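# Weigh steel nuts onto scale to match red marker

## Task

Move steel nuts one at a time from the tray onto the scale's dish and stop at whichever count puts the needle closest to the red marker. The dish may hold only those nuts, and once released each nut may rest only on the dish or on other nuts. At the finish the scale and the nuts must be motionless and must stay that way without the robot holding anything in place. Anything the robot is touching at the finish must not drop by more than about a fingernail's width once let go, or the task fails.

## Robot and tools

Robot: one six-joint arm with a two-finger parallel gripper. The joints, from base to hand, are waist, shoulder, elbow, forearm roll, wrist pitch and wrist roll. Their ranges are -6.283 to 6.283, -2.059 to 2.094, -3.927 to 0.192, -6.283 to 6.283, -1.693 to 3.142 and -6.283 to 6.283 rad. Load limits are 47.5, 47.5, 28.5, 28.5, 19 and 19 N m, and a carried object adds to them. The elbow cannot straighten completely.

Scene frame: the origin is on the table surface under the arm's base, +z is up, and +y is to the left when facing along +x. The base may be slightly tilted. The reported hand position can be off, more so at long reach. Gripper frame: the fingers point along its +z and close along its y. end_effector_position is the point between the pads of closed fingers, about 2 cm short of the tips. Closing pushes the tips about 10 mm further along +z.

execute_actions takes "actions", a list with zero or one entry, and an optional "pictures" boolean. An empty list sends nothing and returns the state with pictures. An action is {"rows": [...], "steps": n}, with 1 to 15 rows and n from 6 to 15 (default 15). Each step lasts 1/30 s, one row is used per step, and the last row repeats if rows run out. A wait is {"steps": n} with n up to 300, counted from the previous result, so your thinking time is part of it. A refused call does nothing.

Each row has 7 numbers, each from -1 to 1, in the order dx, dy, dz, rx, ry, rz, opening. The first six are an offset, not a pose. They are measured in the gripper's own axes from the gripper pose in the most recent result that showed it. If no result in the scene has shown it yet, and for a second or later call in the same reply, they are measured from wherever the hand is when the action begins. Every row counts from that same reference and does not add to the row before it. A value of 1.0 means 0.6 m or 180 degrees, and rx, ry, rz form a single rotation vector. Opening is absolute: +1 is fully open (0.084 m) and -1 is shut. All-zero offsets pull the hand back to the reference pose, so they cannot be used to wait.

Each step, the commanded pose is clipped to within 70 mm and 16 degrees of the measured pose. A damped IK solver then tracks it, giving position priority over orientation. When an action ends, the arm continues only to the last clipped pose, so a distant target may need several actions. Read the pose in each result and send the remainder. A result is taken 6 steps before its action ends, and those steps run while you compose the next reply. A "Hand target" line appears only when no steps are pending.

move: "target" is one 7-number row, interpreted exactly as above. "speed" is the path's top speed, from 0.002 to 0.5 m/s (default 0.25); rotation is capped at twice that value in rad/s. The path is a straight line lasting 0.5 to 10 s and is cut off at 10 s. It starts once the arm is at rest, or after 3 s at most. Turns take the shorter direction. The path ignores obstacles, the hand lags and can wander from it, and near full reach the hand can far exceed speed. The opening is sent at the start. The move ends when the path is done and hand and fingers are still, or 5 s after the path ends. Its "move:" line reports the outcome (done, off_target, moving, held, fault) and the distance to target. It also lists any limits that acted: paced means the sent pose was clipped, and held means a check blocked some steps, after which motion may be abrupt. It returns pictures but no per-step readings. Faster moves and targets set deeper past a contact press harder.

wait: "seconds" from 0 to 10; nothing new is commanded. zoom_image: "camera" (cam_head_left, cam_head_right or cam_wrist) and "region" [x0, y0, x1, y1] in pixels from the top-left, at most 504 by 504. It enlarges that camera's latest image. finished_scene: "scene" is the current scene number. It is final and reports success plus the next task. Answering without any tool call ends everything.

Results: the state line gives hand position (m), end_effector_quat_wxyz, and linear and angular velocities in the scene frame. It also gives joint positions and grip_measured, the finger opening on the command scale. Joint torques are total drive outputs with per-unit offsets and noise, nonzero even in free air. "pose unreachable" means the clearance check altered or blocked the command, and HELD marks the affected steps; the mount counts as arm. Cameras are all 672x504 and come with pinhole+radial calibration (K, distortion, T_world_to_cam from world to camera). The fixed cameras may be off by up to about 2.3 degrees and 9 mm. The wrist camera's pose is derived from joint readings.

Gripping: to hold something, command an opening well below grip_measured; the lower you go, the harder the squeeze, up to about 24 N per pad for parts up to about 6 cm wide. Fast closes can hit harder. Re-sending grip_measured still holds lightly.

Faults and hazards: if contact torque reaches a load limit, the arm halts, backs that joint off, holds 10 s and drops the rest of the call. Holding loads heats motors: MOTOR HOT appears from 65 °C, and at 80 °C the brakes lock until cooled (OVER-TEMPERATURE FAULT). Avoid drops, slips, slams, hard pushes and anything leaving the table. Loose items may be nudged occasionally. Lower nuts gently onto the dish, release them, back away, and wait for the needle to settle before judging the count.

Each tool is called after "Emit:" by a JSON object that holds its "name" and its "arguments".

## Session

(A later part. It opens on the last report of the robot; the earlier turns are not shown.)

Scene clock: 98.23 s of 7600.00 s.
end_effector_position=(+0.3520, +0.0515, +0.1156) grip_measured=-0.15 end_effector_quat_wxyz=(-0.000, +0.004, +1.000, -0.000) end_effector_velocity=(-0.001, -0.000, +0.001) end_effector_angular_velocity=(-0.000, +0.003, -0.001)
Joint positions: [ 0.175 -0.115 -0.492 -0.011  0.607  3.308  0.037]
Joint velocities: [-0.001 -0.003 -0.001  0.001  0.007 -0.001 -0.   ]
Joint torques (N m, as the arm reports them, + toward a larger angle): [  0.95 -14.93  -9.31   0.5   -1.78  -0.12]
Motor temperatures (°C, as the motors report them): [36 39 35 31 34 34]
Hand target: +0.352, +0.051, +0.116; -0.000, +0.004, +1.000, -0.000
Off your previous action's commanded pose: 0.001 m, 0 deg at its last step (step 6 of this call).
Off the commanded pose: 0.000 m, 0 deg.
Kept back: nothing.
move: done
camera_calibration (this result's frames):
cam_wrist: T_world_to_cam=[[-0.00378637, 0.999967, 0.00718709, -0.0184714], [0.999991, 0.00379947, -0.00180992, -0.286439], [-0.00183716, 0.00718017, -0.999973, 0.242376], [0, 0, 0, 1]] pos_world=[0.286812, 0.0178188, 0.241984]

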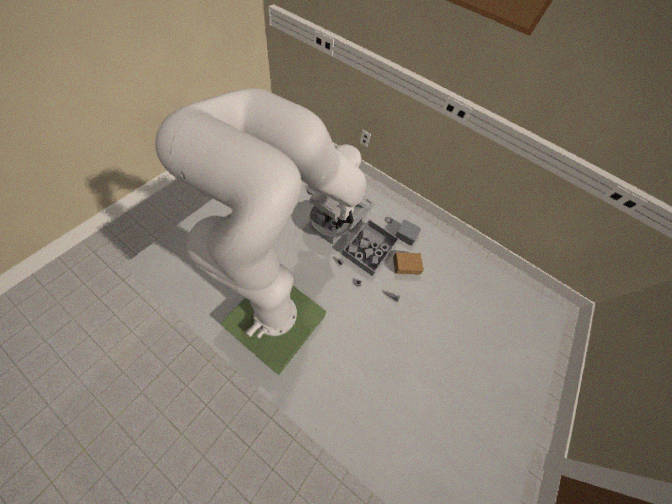

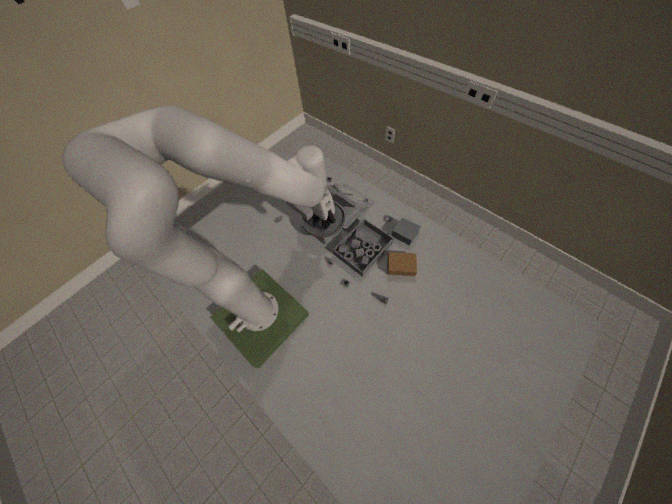

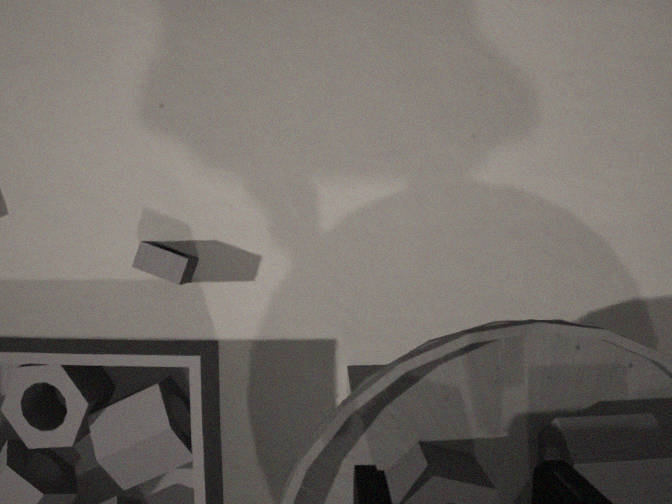

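Emit:
{"name": "move", "arguments": {"target": [-0.14, 0.04, -0.07, 0, 0, 0, -0.14], "speed": 0.4}}

Scene clock: 100.10 s of 7600.00 s.
end_effector_position=(+0.4359, +0.0743, +0.1575) grip_measured=-0.15 end_effector_quat_wxyz=(-0.000, +0.004, +1.000, -0.001) end_effector_velocity=(+0.003, +0.000, +0.001) end_effector_angular_velocity=(-0.003, +0.001, +0.004)
Joint positions: [ 0.199  0.055 -0.841 -0.01   0.786  3.329  0.037]
Joint velocities: [ 0.001  0.006 -0.012 -0.003  0.006 -0.    -0.   ]
Joint torques (N m, as the arm reports them, + toward a larger angle): [  0.73 -20.12 -10.76   0.51  -1.86   0.12]
Motor temperatures (°C, as the motors report them): [36 39 35 31 34 34]
Hand target: +0.436, +0.074, +0.158; -0.000, +0.004, +1.000, -0.001
Off the commanded pose: 0.001 m, 0 deg.
Kept back: nothing.
move: done
camera_calibration (this result's frames):
cam_wrist: T_world_to_cam=[[-0.00350689, 0.999971, 0.00679892, -0.0413379], [0.999992, 0.00352001, -0.00191914, -0.370361], [-0.00194302, 0.00679214, -0.999975, 0.284302], [0, 0, 0, 1]] pos_world=[0.370766, 0.0407093, 0.283866]

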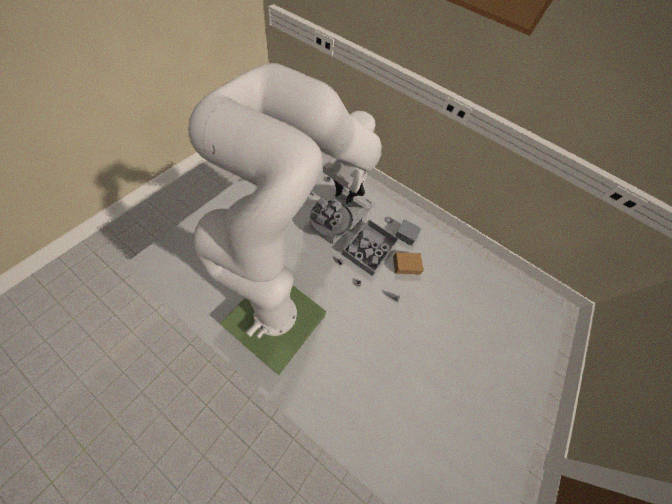

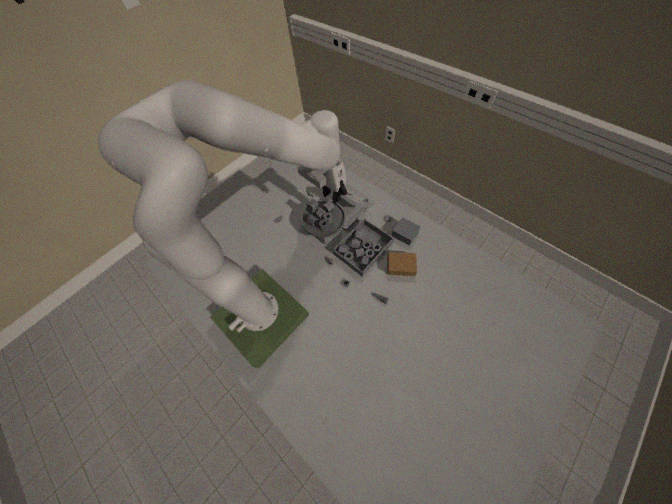

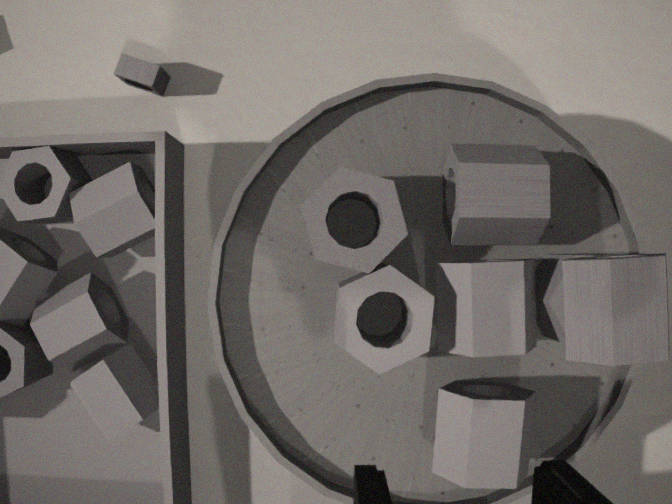

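Emit:
{"name": "move", "arguments": {"target": [0.0027, -0.216, 0.1125, 0, 0, 0.32, -0.19], "speed": 0.5}}

Scene clock: 102.73 s of 7600.00 s.
end_effector_position=(+0.4328, -0.0546, +0.0901) grip_measured=-0.20 end_effector_quat_wxyz=(-0.000, +0.485, +0.875, -0.000) end_effector_velocity=(+0.000, -0.001, -0.001) end_effector_angular_velocity=(-0.002, +0.000, -0.010)
Joint positions: [-0.097  0.188 -0.774 -0.009  0.584  4.038  0.035]
Joint velocities: [-0.002  0.005 -0.002 -0.003 -0.002  0.01  -0.   ]
Joint torques (N m, as the arm reports them, + toward a larger angle): [  1.01 -20.79  -9.1    0.61  -1.83  -0.18]
Motor temperatures (°C, as the motors report them): [36 39 35 31 34 34]
Hand target: +0.433, -0.055, +0.090; -0.000, +0.485, +0.874, -0.000
Off the commanded pose: 0.001 m, 0 deg.
Kept back: nothing.
move: done
camera_calibration (this result's frames):
cam_wrist: T_world_to_cam=[[0.841668, 0.539942, 0.00766482, -0.302985], [0.539969, -0.841683, -0.00184679, -0.213997], [0.00545419, 0.00569315, -0.999969, 0.214573], [0, 0, 0, 1]] pos_world=[0.369394, -0.0177449, 0.216493]

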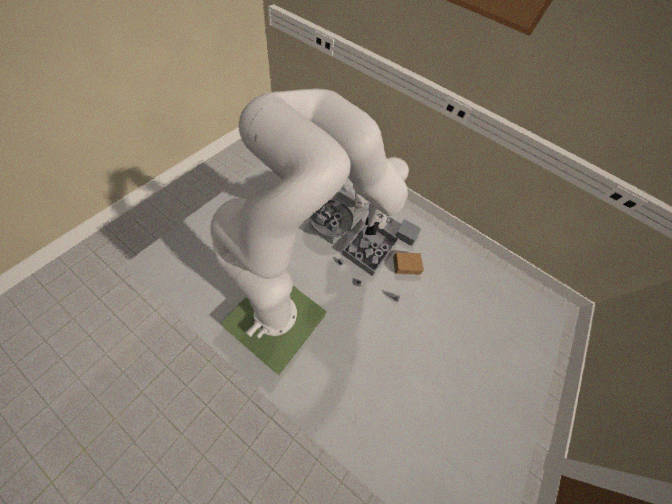

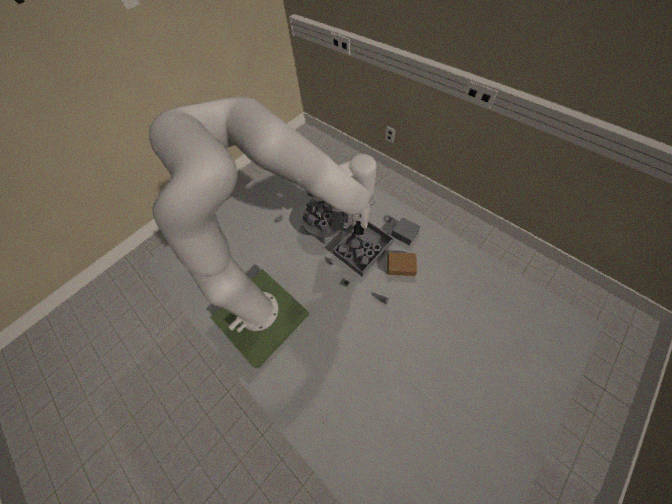

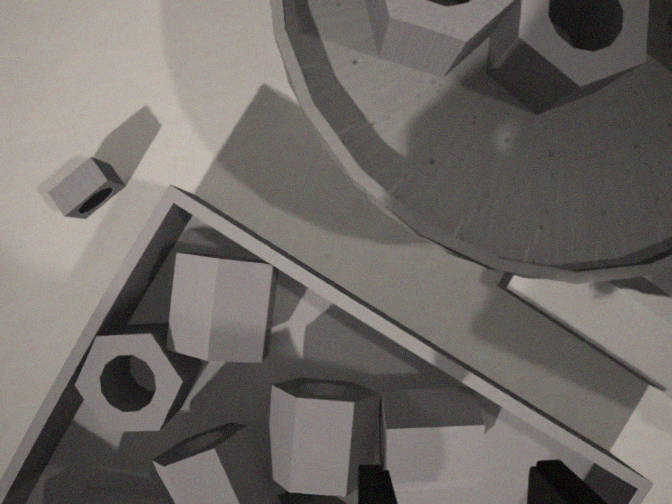

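Emit:
{"name": "move", "arguments": {"target": [0, 0.0015, 0.06, 0, 0, 0, -0.19], "speed": 0.15}}

Emit:
{"name": "zoom_image", "arguments": {"camera": "cam_wrist", "region": [300, 384, 672, 504]}}

Scene clock: 103.80 s of 7600.00 s.
end_effector_position=(+0.4338, -0.0541, +0.0546) grip_measured=-0.20 end_effector_quat_wxyz=(-0.000, +0.485, +0.875, +0.000) end_effector_velocity=(-0.000, +0.000, -0.003) end_effector_angular_velocity=(+0.001, +0.003, -0.001)
Joint positions: [-0.096  0.286 -0.774 -0.011  0.485  4.04   0.035]
Joint velocities: [ 0.     0.009 -0.002  0.001 -0.004  0.     0.   ]
Joint torques (N m, as the arm reports them, + toward a larger angle): [  1.12 -21.87  -8.29   0.41  -1.86   0.04]
Motor temperatures (°C, as the motors report them): [36 39 35 31 34 34]
Hand target: +0.434, -0.054, +0.054; -0.000, +0.485, +0.875, -0.000
Off the commanded pose: 0.001 m, 0 deg.
Kept back: nothing.
move: done
camera_calibration (this result's frames):
cam_wrist: T_world_to_cam=[[0.841607, 0.540028, 0.00825177, -0.303822], [0.540057, -0.841627, -0.0015959, -0.214174], [0.00608308, 0.00579954, -0.999965, 0.178769], [0, 0, 0, 1]] pos_world=[0.370278, -0.0172193, 0.180928]

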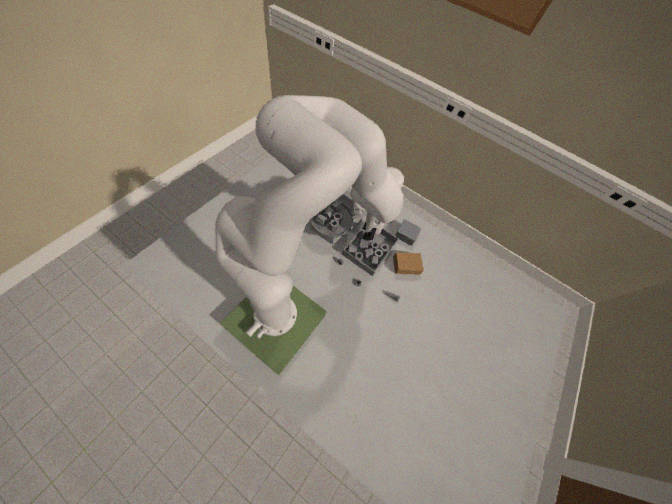

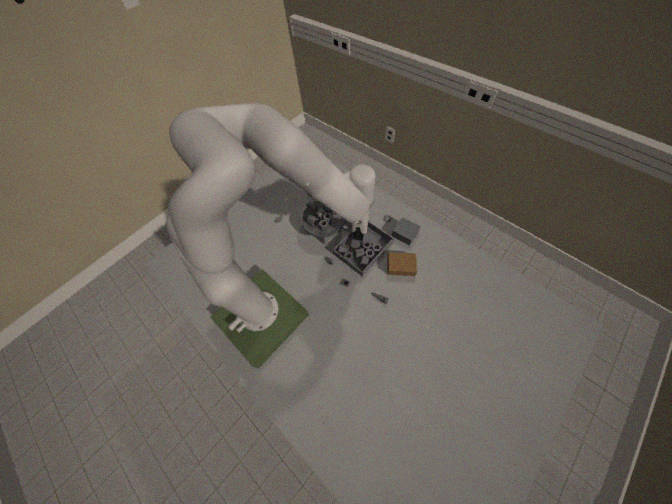

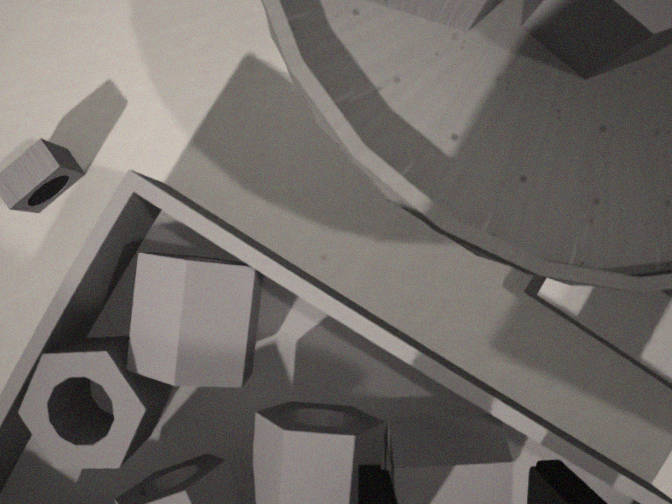

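Region (300, 384, 672, 504) of cam_wrist's 672x504 image, scaled by 1.355, with more detail than that image has; it fills the top 163 rows of this view, and the rest is white.

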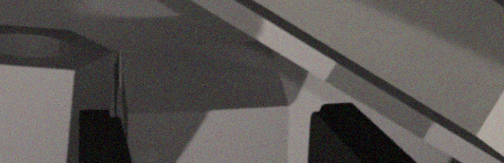

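Emit:
{"name": "move", "arguments": {"target": [-0.004, -0.0007, 0.015, 0, 0, 0, -0.19], "speed": 0.025}}

Scene clock: 104.77 s of 7600.00 s.
end_effector_position=(+0.4355, -0.0563, +0.0464) grip_measured=-0.21 end_effector_quat_wxyz=(+0.001, +0.485, +0.875, +0.001) end_effector_velocity=(-0.001, -0.001, -0.002) end_effector_angular_velocity=(-0.001, +0.002, +0.002)
Joint positions: [-0.101  0.314 -0.78  -0.011  0.462  4.036  0.035]
Joint velocities: [-0.001  0.005  0.    -0.002 -0.003 -0.002  0.   ]
Joint torques (N m, as the arm reports them, + toward a larger angle): [  0.73 -20.41  -7.11   0.26  -0.88  -0.15]
Motor temperatures (°C, as the motors report them): [36 39 35 31 34 34]
Hand target: +0.435, -0.056, +0.046; -0.000, +0.485, +0.875, +0.000
Off the commanded pose: 0.001 m, 0 deg.
Kept back: nothing.
move: done
camera_calibration (this result's frames):
cam_wrist: T_world_to_cam=[[0.841481, 0.540194, 0.0100165, -0.304078], [0.540223, -0.841522, -0.000233346, -0.217102], [0.00830301, 0.00560748, -0.99995, 0.169599], [0, 0, 0, 1]] pos_world=[0.371751, -0.0193864, 0.172585]

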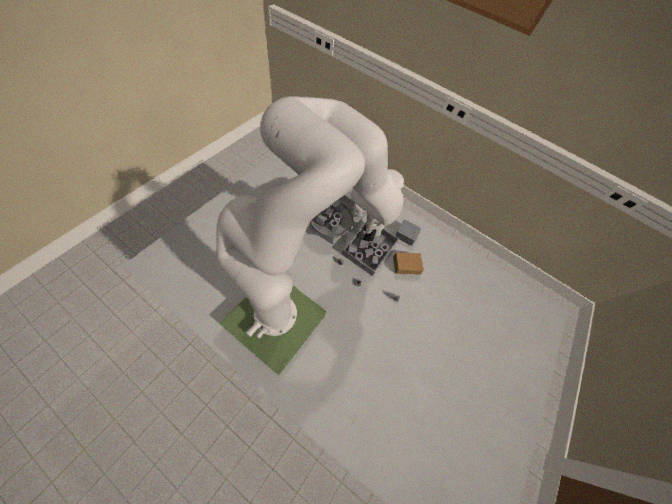

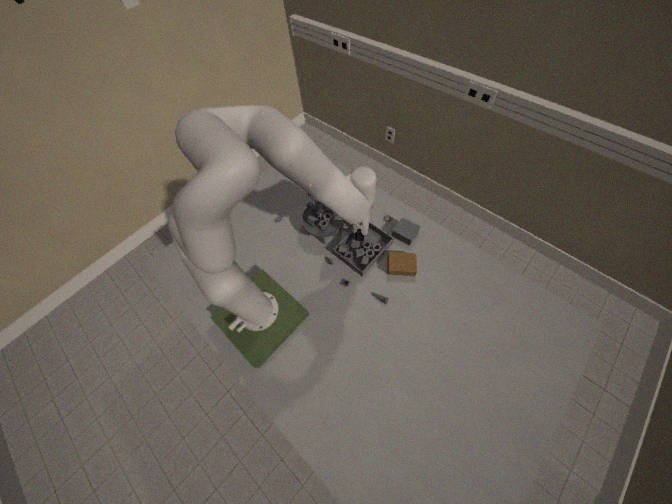

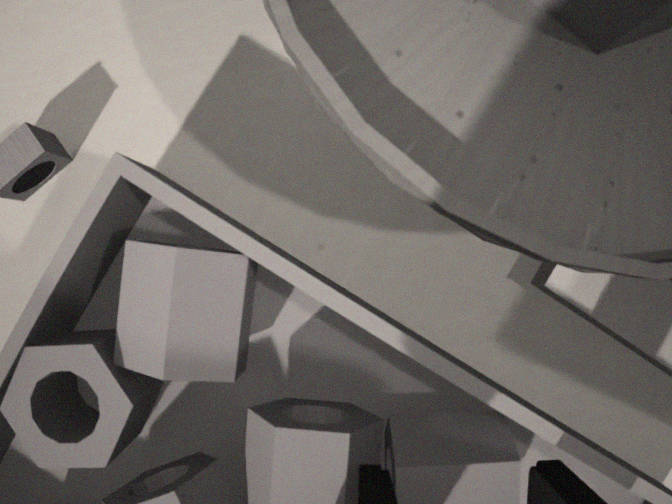

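Emit:
{"name": "execute_actions", "arguments": {"actions": [{"rows": [[0,0,0,0,0,0,-0.23],[0,0,0,0,0,0,-0.26],[0,0,0.001,0,0,0,-0.28],[0,0,0.002,0,0,0,-0.29],[0,0,0.003,0,0,0,-0.3],[0,0,0.004,0,0,0,-0.3],[0,0,0.004,0,0,0,-0.33],[0,0,0.004,0,0,0,-0.4],[0,0,0.004,0,0,0,-0.5]], "steps": 15}]}}

Emit:
{"name": "execute_actions", "arguments": {"actions": []}}

Scene clock: 105.27 s of 7600.00 s.
end_effector_position=(+0.4351, -0.0564, +0.0448) grip_measured=-0.34 end_effector_quat_wxyz=(+0.000, +0.485, +0.875, +0.000) end_effector_velocity=(+0.001, -0.000, -0.002) end_effector_angular_velocity=(+0.001, -0.004, -0.003)
Joint positions: [-0.101  0.318 -0.78  -0.011  0.459  4.036  0.029]
Joint velocities: [-0.     0.006 -0.001  0.002 -0.009  0.001 -0.   ]
Joint torques (N m, as the arm reports them, + toward a larger angle): [  0.94 -17.65  -7.68   0.75  -2.63   0.12]
Motor temperatures (°C, as the motors report them): [36 39 35 31 34 34]
Steps of this call (steps 1 to 6: nothing new was sent; steps 7 to 15: the first 9 steps of this action). Readings (end_effector_position):
7: (+0.4354, -0.0563, +0.0461)
8: (+0.4351, -0.0563, +0.0460)
10: (+0.4347, -0.0563, +0.0457)
14: (+0.4350, -0.0563, +0.0448)
15: the state above

Scene clock: 105.47 s of 7600.00 s.
end_effector_position=(+0.4354, -0.0564, +0.0446) grip_measured=-0.34 end_effector_quat_wxyz=(+0.001, +0.485, +0.875, +0.000) end_effector_velocity=(+0.001, +0.000, -0.001) end_effector_angular_velocity=(-0.001, -0.002, +0.002)
Joint positions: [-0.101  0.319 -0.781 -0.011  0.458  4.036  0.029]
Joint velocities: [ 0.001  0.003 -0.    -0.001 -0.004 -0.     0.   ]
Joint torques (N m, as the arm reports them, + toward a larger angle): [  1.75 -15.55  -7.67   0.63  -3.87   0.06]
Motor temperatures (°C, as the motors report them): [36 39 35 31 34 34]
Hand target: +0.436, -0.056, +0.044; +0.001, +0.485, +0.875, +0.001
Off the commanded pose: 0.001 m, 0 deg.
Kept back: nothing.
Steps of this call (steps 1 to 6: the last 6 steps of your previous action). Readings (end_effector_position):
1: (+0.4351, -0.0564, +0.0447)
2: (+0.4352, -0.0564, +0.0447)
4: (+0.4353, -0.0564, +0.0447)
6: the state above
camera_calibration (this result's frames):
cam_wrist: T_world_to_cam=[[0.841632, 0.539964, 0.00972572, -0.303889], [0.539993, -0.84167, -0.000396587, -0.217063], [0.0079717, 0.0055856, -0.999953, 0.167957], [0, 0, 0, 1]] pos_world=[0.371637, -0.019544, 0.170819]

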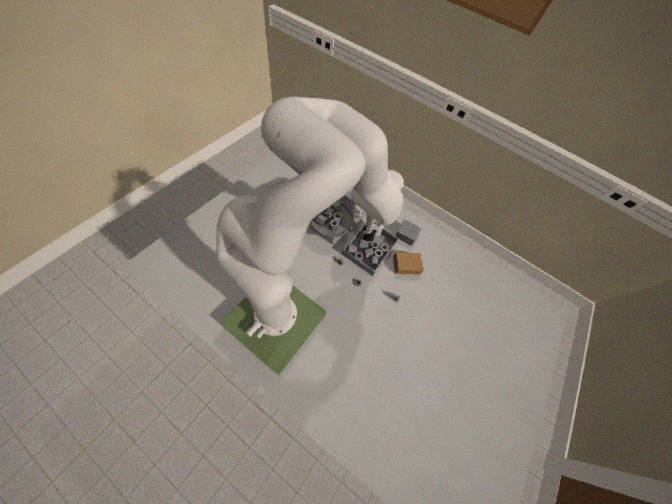

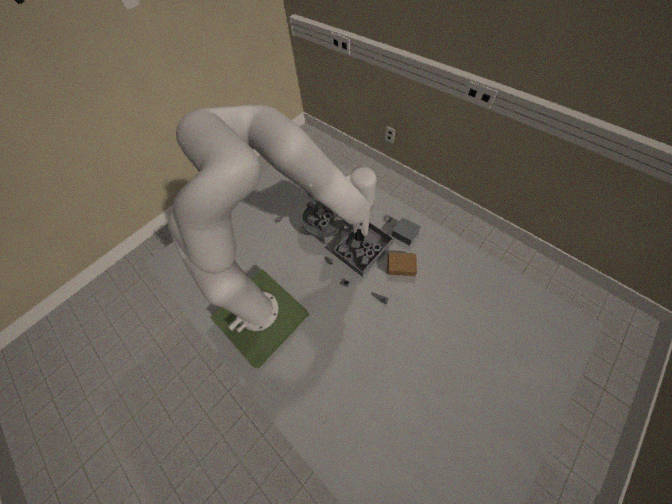

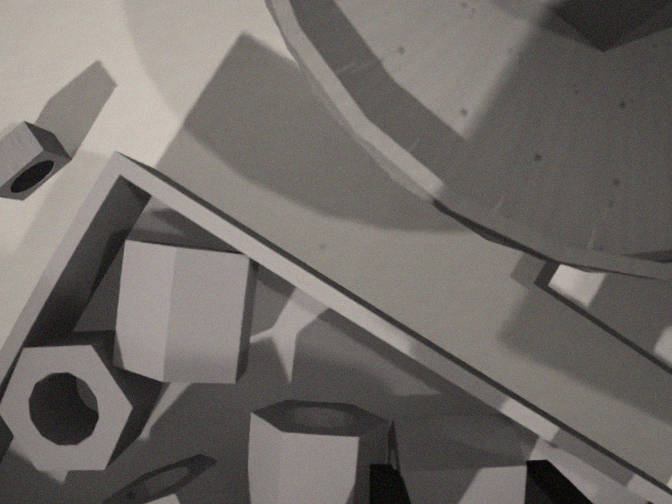

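Emit:
{"name": "move", "arguments": {"target": [-0.019, 0.012, -0.003, 0, 0, 0, -0.5], "speed": 0.05}}

Emit:
{"name": "execute_actions", "arguments": {"actions": [{"rows": [[0,0,0,0,0,0,-0.3],[0,0,0,0,0,0,-0.2],[0,0,0,0,0,0,-0.15],[0.002,0,0,0,0,0,-0.15],[0.004,0,0.002,0,0,0,-0.15],[0.006,0,0.004,0,0,0,-0.15],[0.008,0,0.006,0,0,0,-0.15],[0.01,0,0.008,0,0,0,-0.15],[0.012,0,0.01,0,0,0,-0.15],[0.012,0,0.011,0,0,0,-0.15]], "steps": 15}]}}

Emit:
{"name": "move", "arguments": {"target": [0, 0, 0, 0, 0, 0, -0.6]}}

Scene clock: 106.60 s of 7600.00 s.
end_effector_position=(+0.4469, -0.0623, +0.0458) grip_measured=-0.34 end_effector_quat_wxyz=(+0.000, +0.485, +0.875, +0.000) end_effector_velocity=(+0.003, -0.000, +0.004) end_effector_angular_velocity=(-0.000, -0.005, -0.002)
Joint positions: [-0.111  0.345 -0.829 -0.011  0.481  4.026  0.029]
Joint velocities: [ 0.    -0.005 -0.006  0.001  0.006  0.    -0.   ]
Joint torques (N m, as the arm reports them, + toward a larger angle): [  0.5  -22.99  -8.48   0.71  -1.86   0.06]
Motor temperatures (°C, as the motors report them): [36 39 35 31 34 34]
Hand target: +0.447, -0.062, +0.046; +0.001, +0.485, +0.875, +0.000
Off the commanded pose: 0.001 m, 0 deg.
Kept back: nothing.
move: done
camera_calibration (this result's frames):
cam_wrist: T_world_to_cam=[[0.841727, 0.539831, 0.00877559, -0.310474], [0.53986, -0.841754, -0.0011529, -0.228154], [0.00676451, 0.00570802, -0.999961, 0.169601], [0, 0, 0, 1]] pos_world=[0.383359, -0.0254135, 0.172056]

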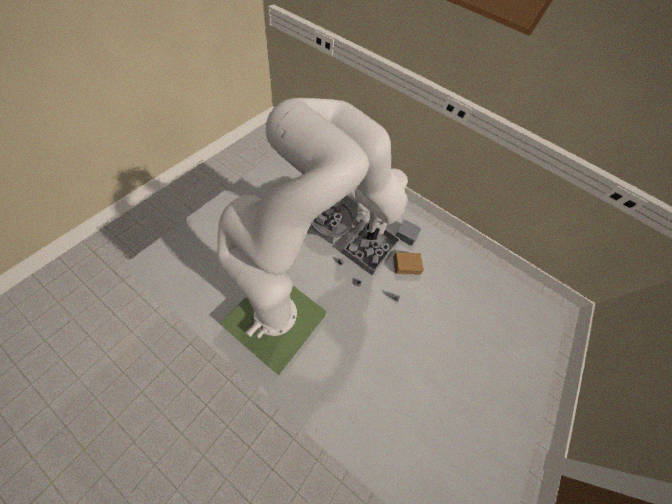

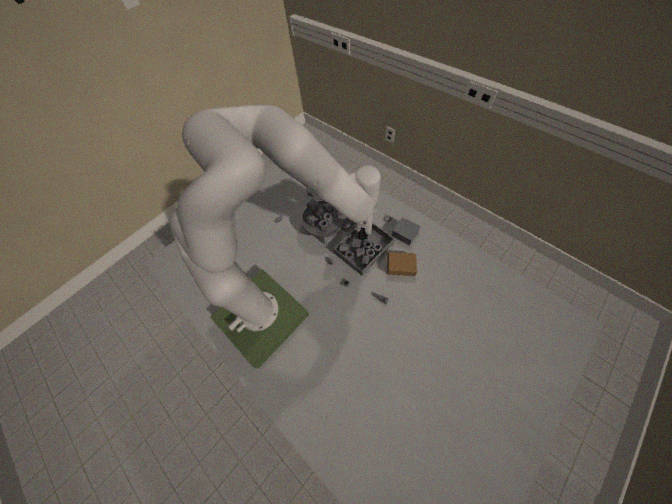

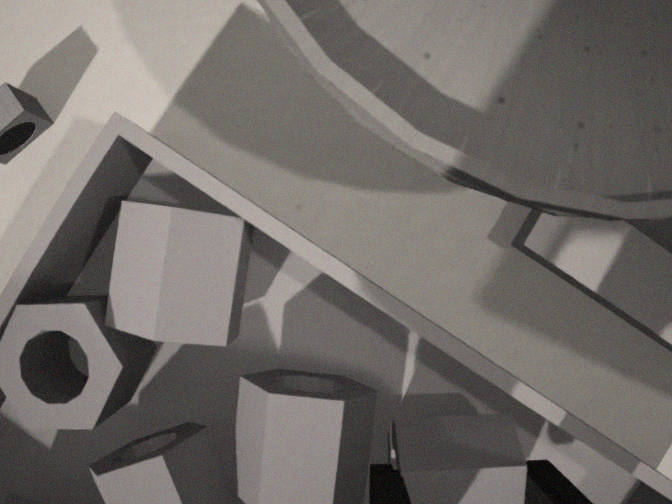

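Scene clock: 106.90 s of 7600.00 s.
end_effector_position=(+0.4457, -0.0597, +0.0439) grip_measured=-0.17 end_effector_quat_wxyz=(+0.001, +0.485, +0.875, +0.000) end_effector_velocity=(-0.012, +0.025, -0.023) end_effector_angular_velocity=(-0.001, -0.011, +0.004)
Joint positions: [-0.106  0.346 -0.822 -0.011  0.472  4.031  0.037]
Joint velocities: [ 0.051  0.027  0.063 -0.002 -0.101  0.049  0.002]
Joint torques (N m, as the arm reports them, + toward a larger angle): [  1.08 -21.93  -7.97   0.54  -1.95   0.03]
Motor temperatures (°C, as the motors report them): [36 39 35 31 34 34]
Steps of this call (steps 1 to 9: the first 9 steps of this action). Readings (end_effector_position):
1: (+0.4470, -0.0623, +0.0459)
2: (+0.4471, -0.0623, +0.0460)
4: (+0.4471, -0.0623, +0.0460)
8: (+0.4462, -0.0605, +0.0448)
9: the state above

Scene clock: 107.70 s of 7600.00 s.
end_effector_position=(+0.4448, -0.0567, +0.0408) grip_measured=-0.33 end_effector_quat_wxyz=(+0.002, +0.485, +0.875, +0.001) end_effector_velocity=(+0.001, -0.001, +0.001) end_effector_angular_velocity=(-0.001, -0.003, -0.001)
Joint positions: [-0.099  0.351 -0.815 -0.011  0.457  4.038  0.03 ]
Joint velocities: [-0.003 -0.001 -0.001 -0.001  0.    -0.001 -0.   ]
Joint torques (N m, as the arm reports them, + toward a larger angle): [  0.39 -22.22  -8.15   0.55  -1.92  -0.09]
Motor temperatures (°C, as the motors report them): [36 39 35 31 34 34]
Hand target: +0.447, -0.057, +0.042; +0.004, +0.485, +0.875, +0.002
Off your previous action's commanded pose: 0.005 m, 0 deg at its last step (step 6 of this call).
Off the commanded pose: 0.002 m, 0 deg.
Kept back: nothing.
move: done
camera_calibration (this result's frames):
cam_wrist: T_world_to_cam=[[0.841705, 0.539804, 0.0120189, -0.311816], [0.539825, -0.841776, 0.00165703, -0.222427], [0.0110117, 0.00509339, -0.999926, 0.162634], [0, 0, 0, 1]] pos_world=[0.380737, -0.0197424, 0.166739]

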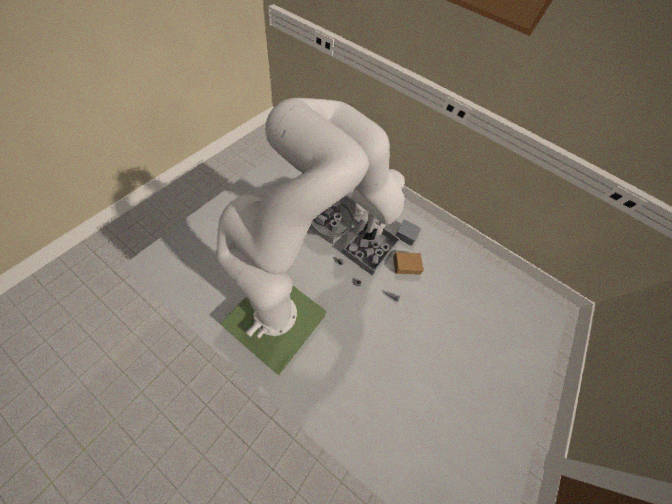

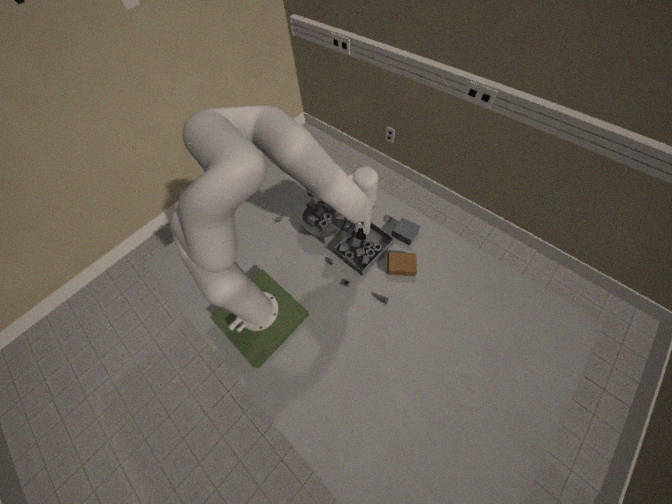

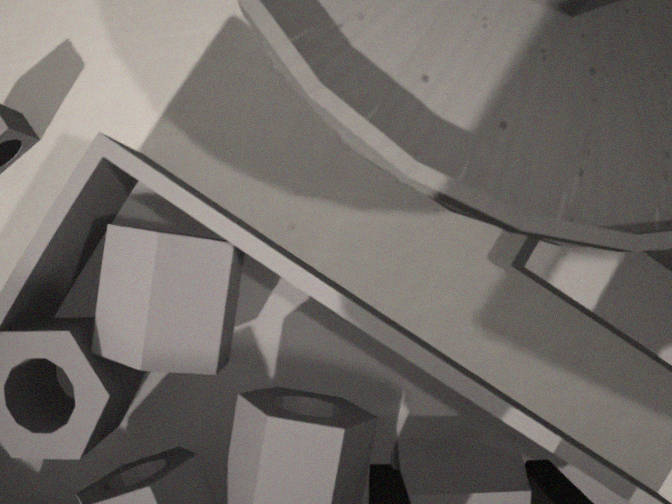

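Emit:
{"name": "move", "arguments": {"target": [0, 0, -0.125, 0, 0, -0.155, -0.6], "speed": 0.3}}

Scene clock: 109.87 s of 7600.00 s.
end_effector_position=(+0.4442, -0.0568, +0.1153) grip_measured=-0.33 end_effector_quat_wxyz=(+0.002, +0.260, +0.966, +0.000) end_effector_velocity=(+0.002, -0.001, +0.003) end_effector_angular_velocity=(+0.002, -0.005, +0.007)
Joint positions: [-0.098  0.156 -0.824 -0.009  0.661  3.55   0.029]
Joint velocities: [-0.002 -0.004 -0.003  0.004  0.002 -0.013  0.   ]
Joint torques (N m, as the arm reports them, + toward a larger angle): [  0.67 -21.6  -10.02   0.5   -1.94   0.01]
Motor temperatures (°C, as the motors report them): [36 39 35 31 34 34]
Hand target: +0.444, -0.057, +0.116; +0.002, +0.260, +0.966, +0.000
Off the commanded pose: 0.001 m, 0 deg.
Kept back: nothing.
move: done
camera_calibration (this result's frames):
cam_wrist: T_world_to_cam=[[0.492131, 0.87047, 0.0094278, -0.137755], [0.870492, -0.492174, 0.00288837, -0.349491], [0.00715436, 0.00678537, -0.999951, 0.239032], [0, 0, 0, 1]] pos_world=[0.370312, -0.0537209, 0.241328]

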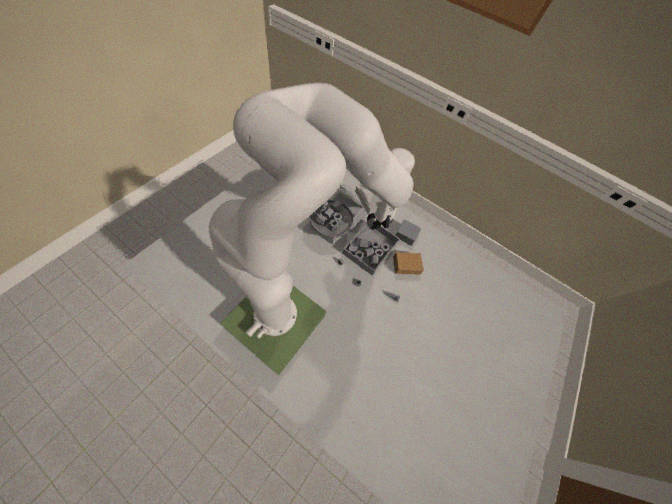

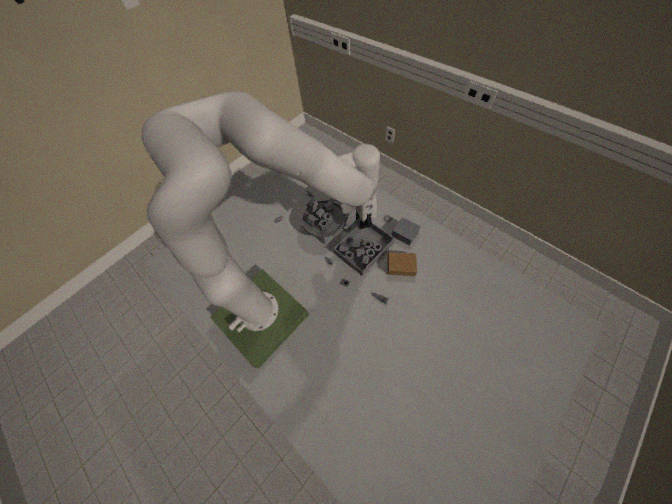

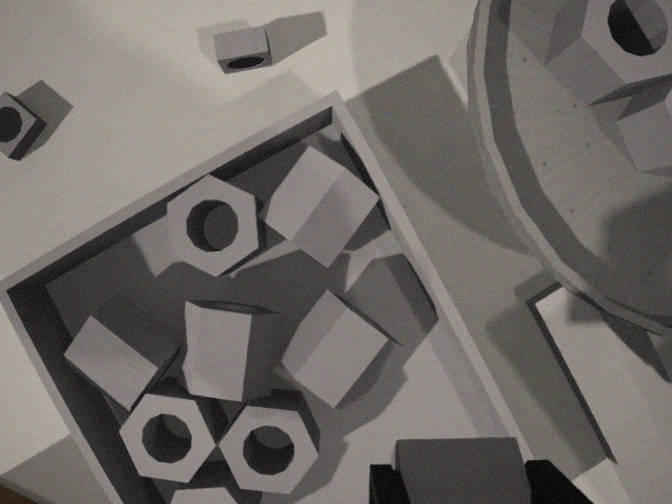

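Emit:
{"name": "move", "arguments": {"target": [0.1115, 0.13, -0.012, 0, 0, 0, -0.6], "speed": 0.3}}

Scene clock: 113.93 s of 7600.00 s.
end_effector_position=(+0.4259, +0.0437, +0.1224) grip_measured=-0.33 end_effector_quat_wxyz=(+0.002, +0.260, +0.966, -0.000) end_effector_velocity=(-0.001, +0.002, +0.001) end_effector_angular_velocity=(-0.002, +0.000, +0.002)
Joint positions: [ 0.132  0.085 -0.754 -0.013  0.664  3.784  0.029]
Joint velocities: [ 0.006 -0.002  0.    -0.004  0.003  0.007 -0.   ]
Joint torques (N m, as the arm reports them, + toward a larger angle): [  1.   -20.17 -10.06   0.58  -2.21  -0.05]
Motor temperatures (°C, as the motors report them): [36 39 35 31 34 34]
Hand target: +0.426, +0.044, +0.122; +0.002, +0.260, +0.966, -0.000
Off the commanded pose: 0.001 m, 0 deg.
Kept back: nothing.
move: done
camera_calibration (this result's frames):
cam_wrist: T_world_to_cam=[[0.49249, 0.870272, 0.00891388, -0.216384], [0.870287, -0.492533, 0.00339092, -0.284086], [0.0073414, 0.00608764, -0.999955, 0.245449], [0, 0, 0, 1]] pos_world=[0.352001, 0.0468972, 0.24833]

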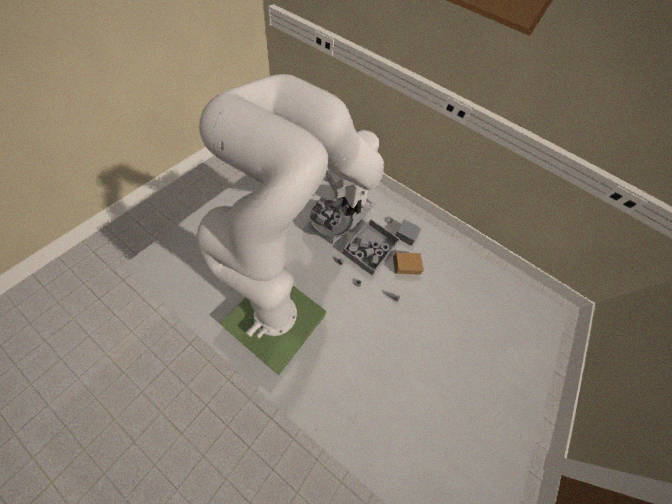

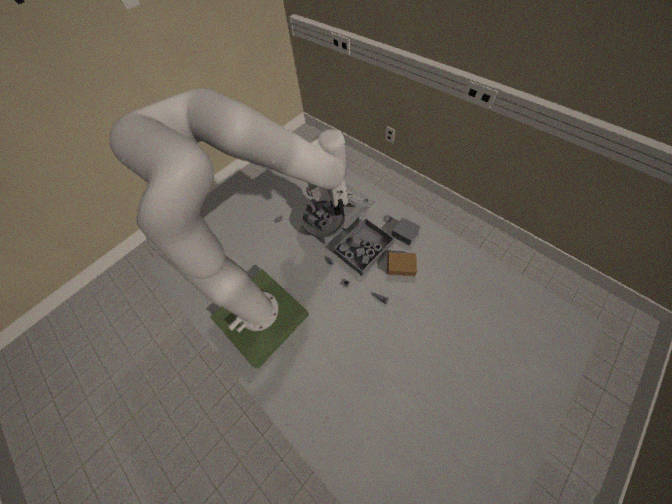

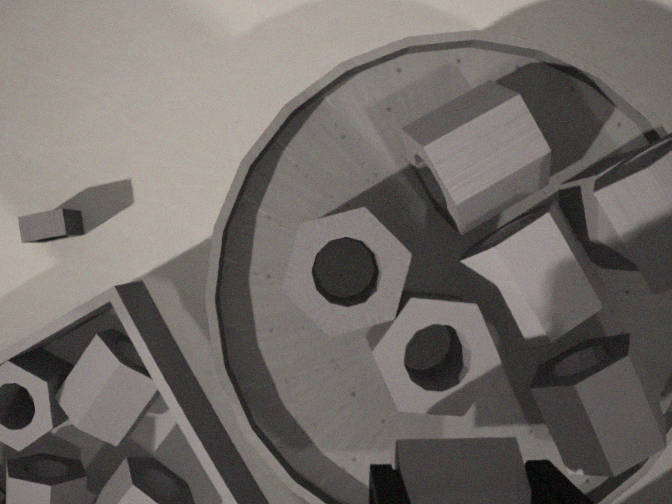

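Emit:
{"name": "move", "arguments": {"target": [0, 0, 0.041, 0, 0, 0, -0.6], "speed": 0.06}}

Emit:
{"name": "execute_actions", "arguments": {"actions": [{"rows": [[0,0,0.001,0,0,0,-0.6],[0,0,0.002,0,0,0,-0.6],[0,0,0.003,0,0,0,-0.6],[0,0,0.0038,0,0,0,-0.5],[0,0,0.0038,0,0,0,-0.42],[0,0,0.0038,0,0,0,-0.36],[0,0,0.0038,0,0,0,-0.32],[0,0,0.0038,0,0,0,-0.29],[0,0,0.0038,0,0,0,-0.26],[0,0,0.0038,0,0,0,-0.23],[0,0,0.0038,0,0,0,-0.2]], "steps": 14}]}}

Emit:
{"name": "move", "arguments": {"target": [0, 0, -0.03, 0, 0, 0, -0.2], "speed": 0.15}}

Scene clock: 115.13 s of 7600.00 s.
end_effector_position=(+0.4262, +0.0437, +0.0981) grip_measured=-0.33 end_effector_quat_wxyz=(+0.003, +0.260, +0.966, -0.000) end_effector_velocity=(-0.000, +0.000, -0.001) end_effector_angular_velocity=(+0.002, +0.000, -0.003)
Joint positions: [ 0.132  0.146 -0.743 -0.014  0.591  3.785  0.029]
Joint velocities: [-0.     0.004  0.001  0.003 -0.004  0.    -0.   ]
Joint torques (N m, as the arm reports them, + toward a larger angle): [  0.85 -20.3   -9.53   0.48  -1.89  -0.06]
Motor temperatures (°C, as the motors report them): [36 39 35 31 34 34]
Hand target: +0.426, +0.044, +0.098; +0.002, +0.260, +0.966, -0.000
Off the commanded pose: 0.000 m, 0 deg.
Kept back: nothing.
move: done
camera_calibration (this result's frames):
cam_wrist: T_world_to_cam=[[0.492402, 0.870319, 0.00926737, -0.216335], [0.870334, -0.492449, 0.00366655, -0.284249], [0.00775478, 0.00626028, -0.99995, 0.221008], [0, 0, 0, 1]] pos_world=[0.352202, 0.0469187, 0.224044]

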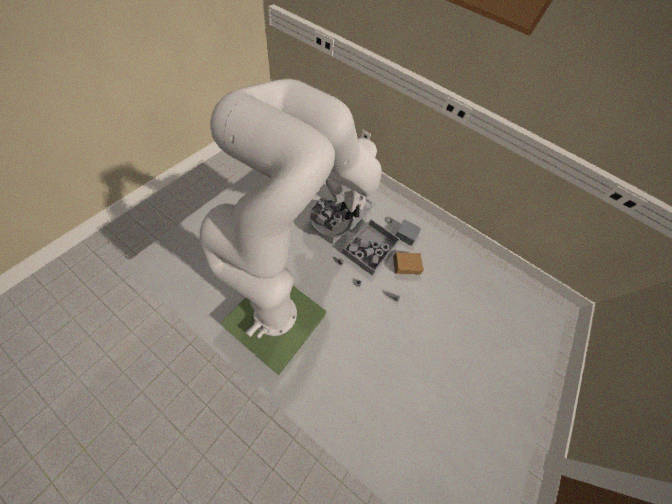

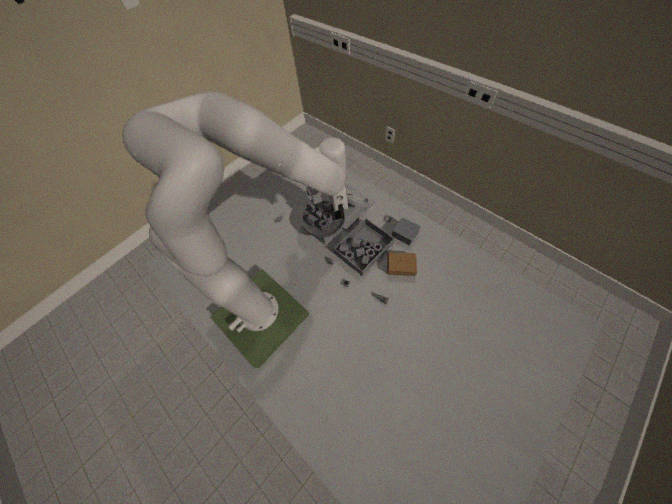

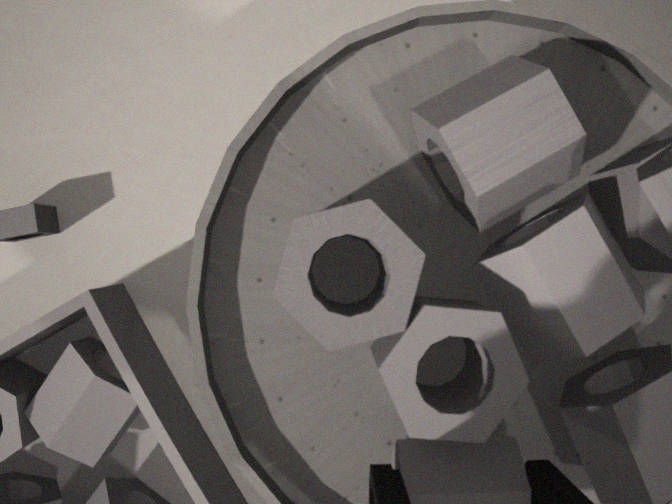

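Scene clock: 115.40 s of 7600.00 s.
end_effector_position=(+0.4263, +0.0437, +0.0964) grip_measured=-0.33 end_effector_quat_wxyz=(+0.003, +0.260, +0.966, -0.000) end_effector_velocity=(-0.001, +0.000, -0.005) end_effector_angular_velocity=(+0.000, +0.004, -0.000)
Joint positions: [ 0.132  0.15  -0.742 -0.014  0.586  3.785  0.03 ]
Joint velocities: [ 0.     0.013  0.001  0.001 -0.01   0.     0.015]
Joint torques (N m, as the arm reports them, + toward a larger angle): [  0.86 -19.95  -9.51   0.32  -2.    -0.1 ]
Motor temperatures (°C, as the motors report them): [36 39 35 31 34 34]
Steps of this call (steps 1 to 8: the first 8 steps of this action). Readings (end_effector_position):
1: (+0.4262, +0.0437, +0.0980)
2: (+0.4262, +0.0437, +0.0980)
4: (+0.4263, +0.0437, +0.0975)
8: the state above

Scene clock: 116.53 s of 7600.00 s.
end_effector_position=(+0.4261, +0.0437, +0.1136) grip_measured=-0.22 end_effector_quat_wxyz=(+0.002, +0.260, +0.966, -0.000) end_effector_velocity=(-0.000, -0.000, +0.002) end_effector_angular_velocity=(-0.000, +0.001, +0.000)
Joint positions: [ 0.132  0.106 -0.749 -0.013  0.637  3.784  0.035]
Joint velocities: [ 0.    -0.004 -0.001 -0.     0.006  0.    -0.   ]
Joint torques (N m, as the arm reports them, + toward a larger angle): [  0.88 -19.62  -9.61   0.24  -1.92  -0.03]
Motor temperatures (°C, as the motors report them): [36 39 35 31 34 34]
Hand target: +0.426, +0.044, +0.114; +0.003, +0.260, +0.966, -0.000
Off your previous action's commanded pose: 0.000 m, 0 deg at its last step (step 6 of this call).
Off the commanded pose: 0.000 m, 0 deg.
Kept back: nothing.
move: done
camera_calibration (this result's frames):
cam_wrist: T_world_to_cam=[[0.492451, 0.870293, 0.00912016, -0.216394], [0.870307, -0.492497, 0.00359722, -0.28418], [0.00762229, 0.00616589, -0.999952, 0.236537], [0, 0, 0, 1]] pos_world=[0.352084, 0.0469102, 0.239522]

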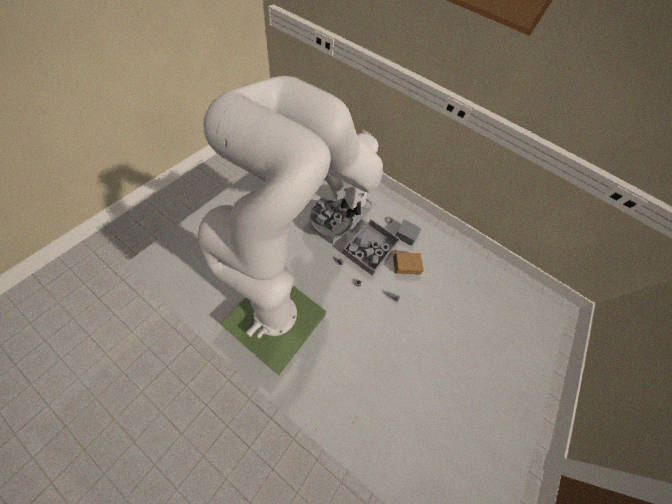

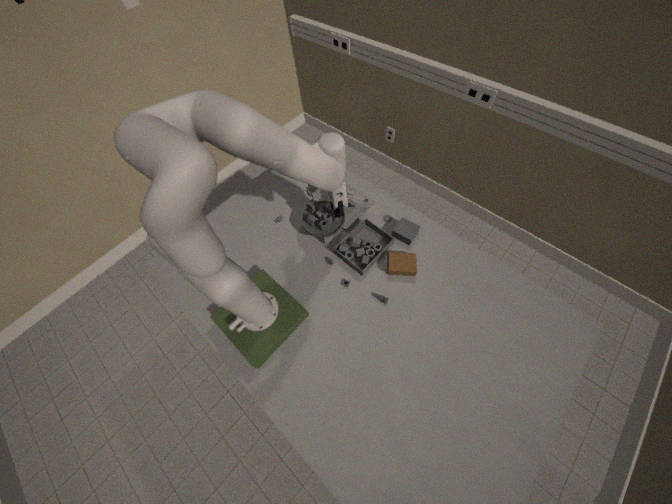

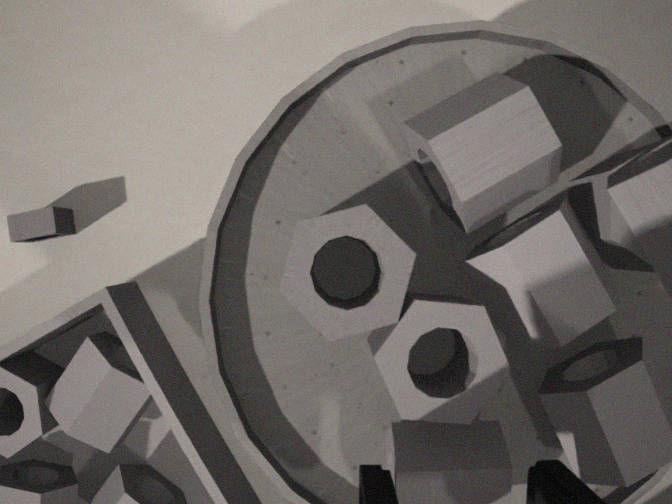

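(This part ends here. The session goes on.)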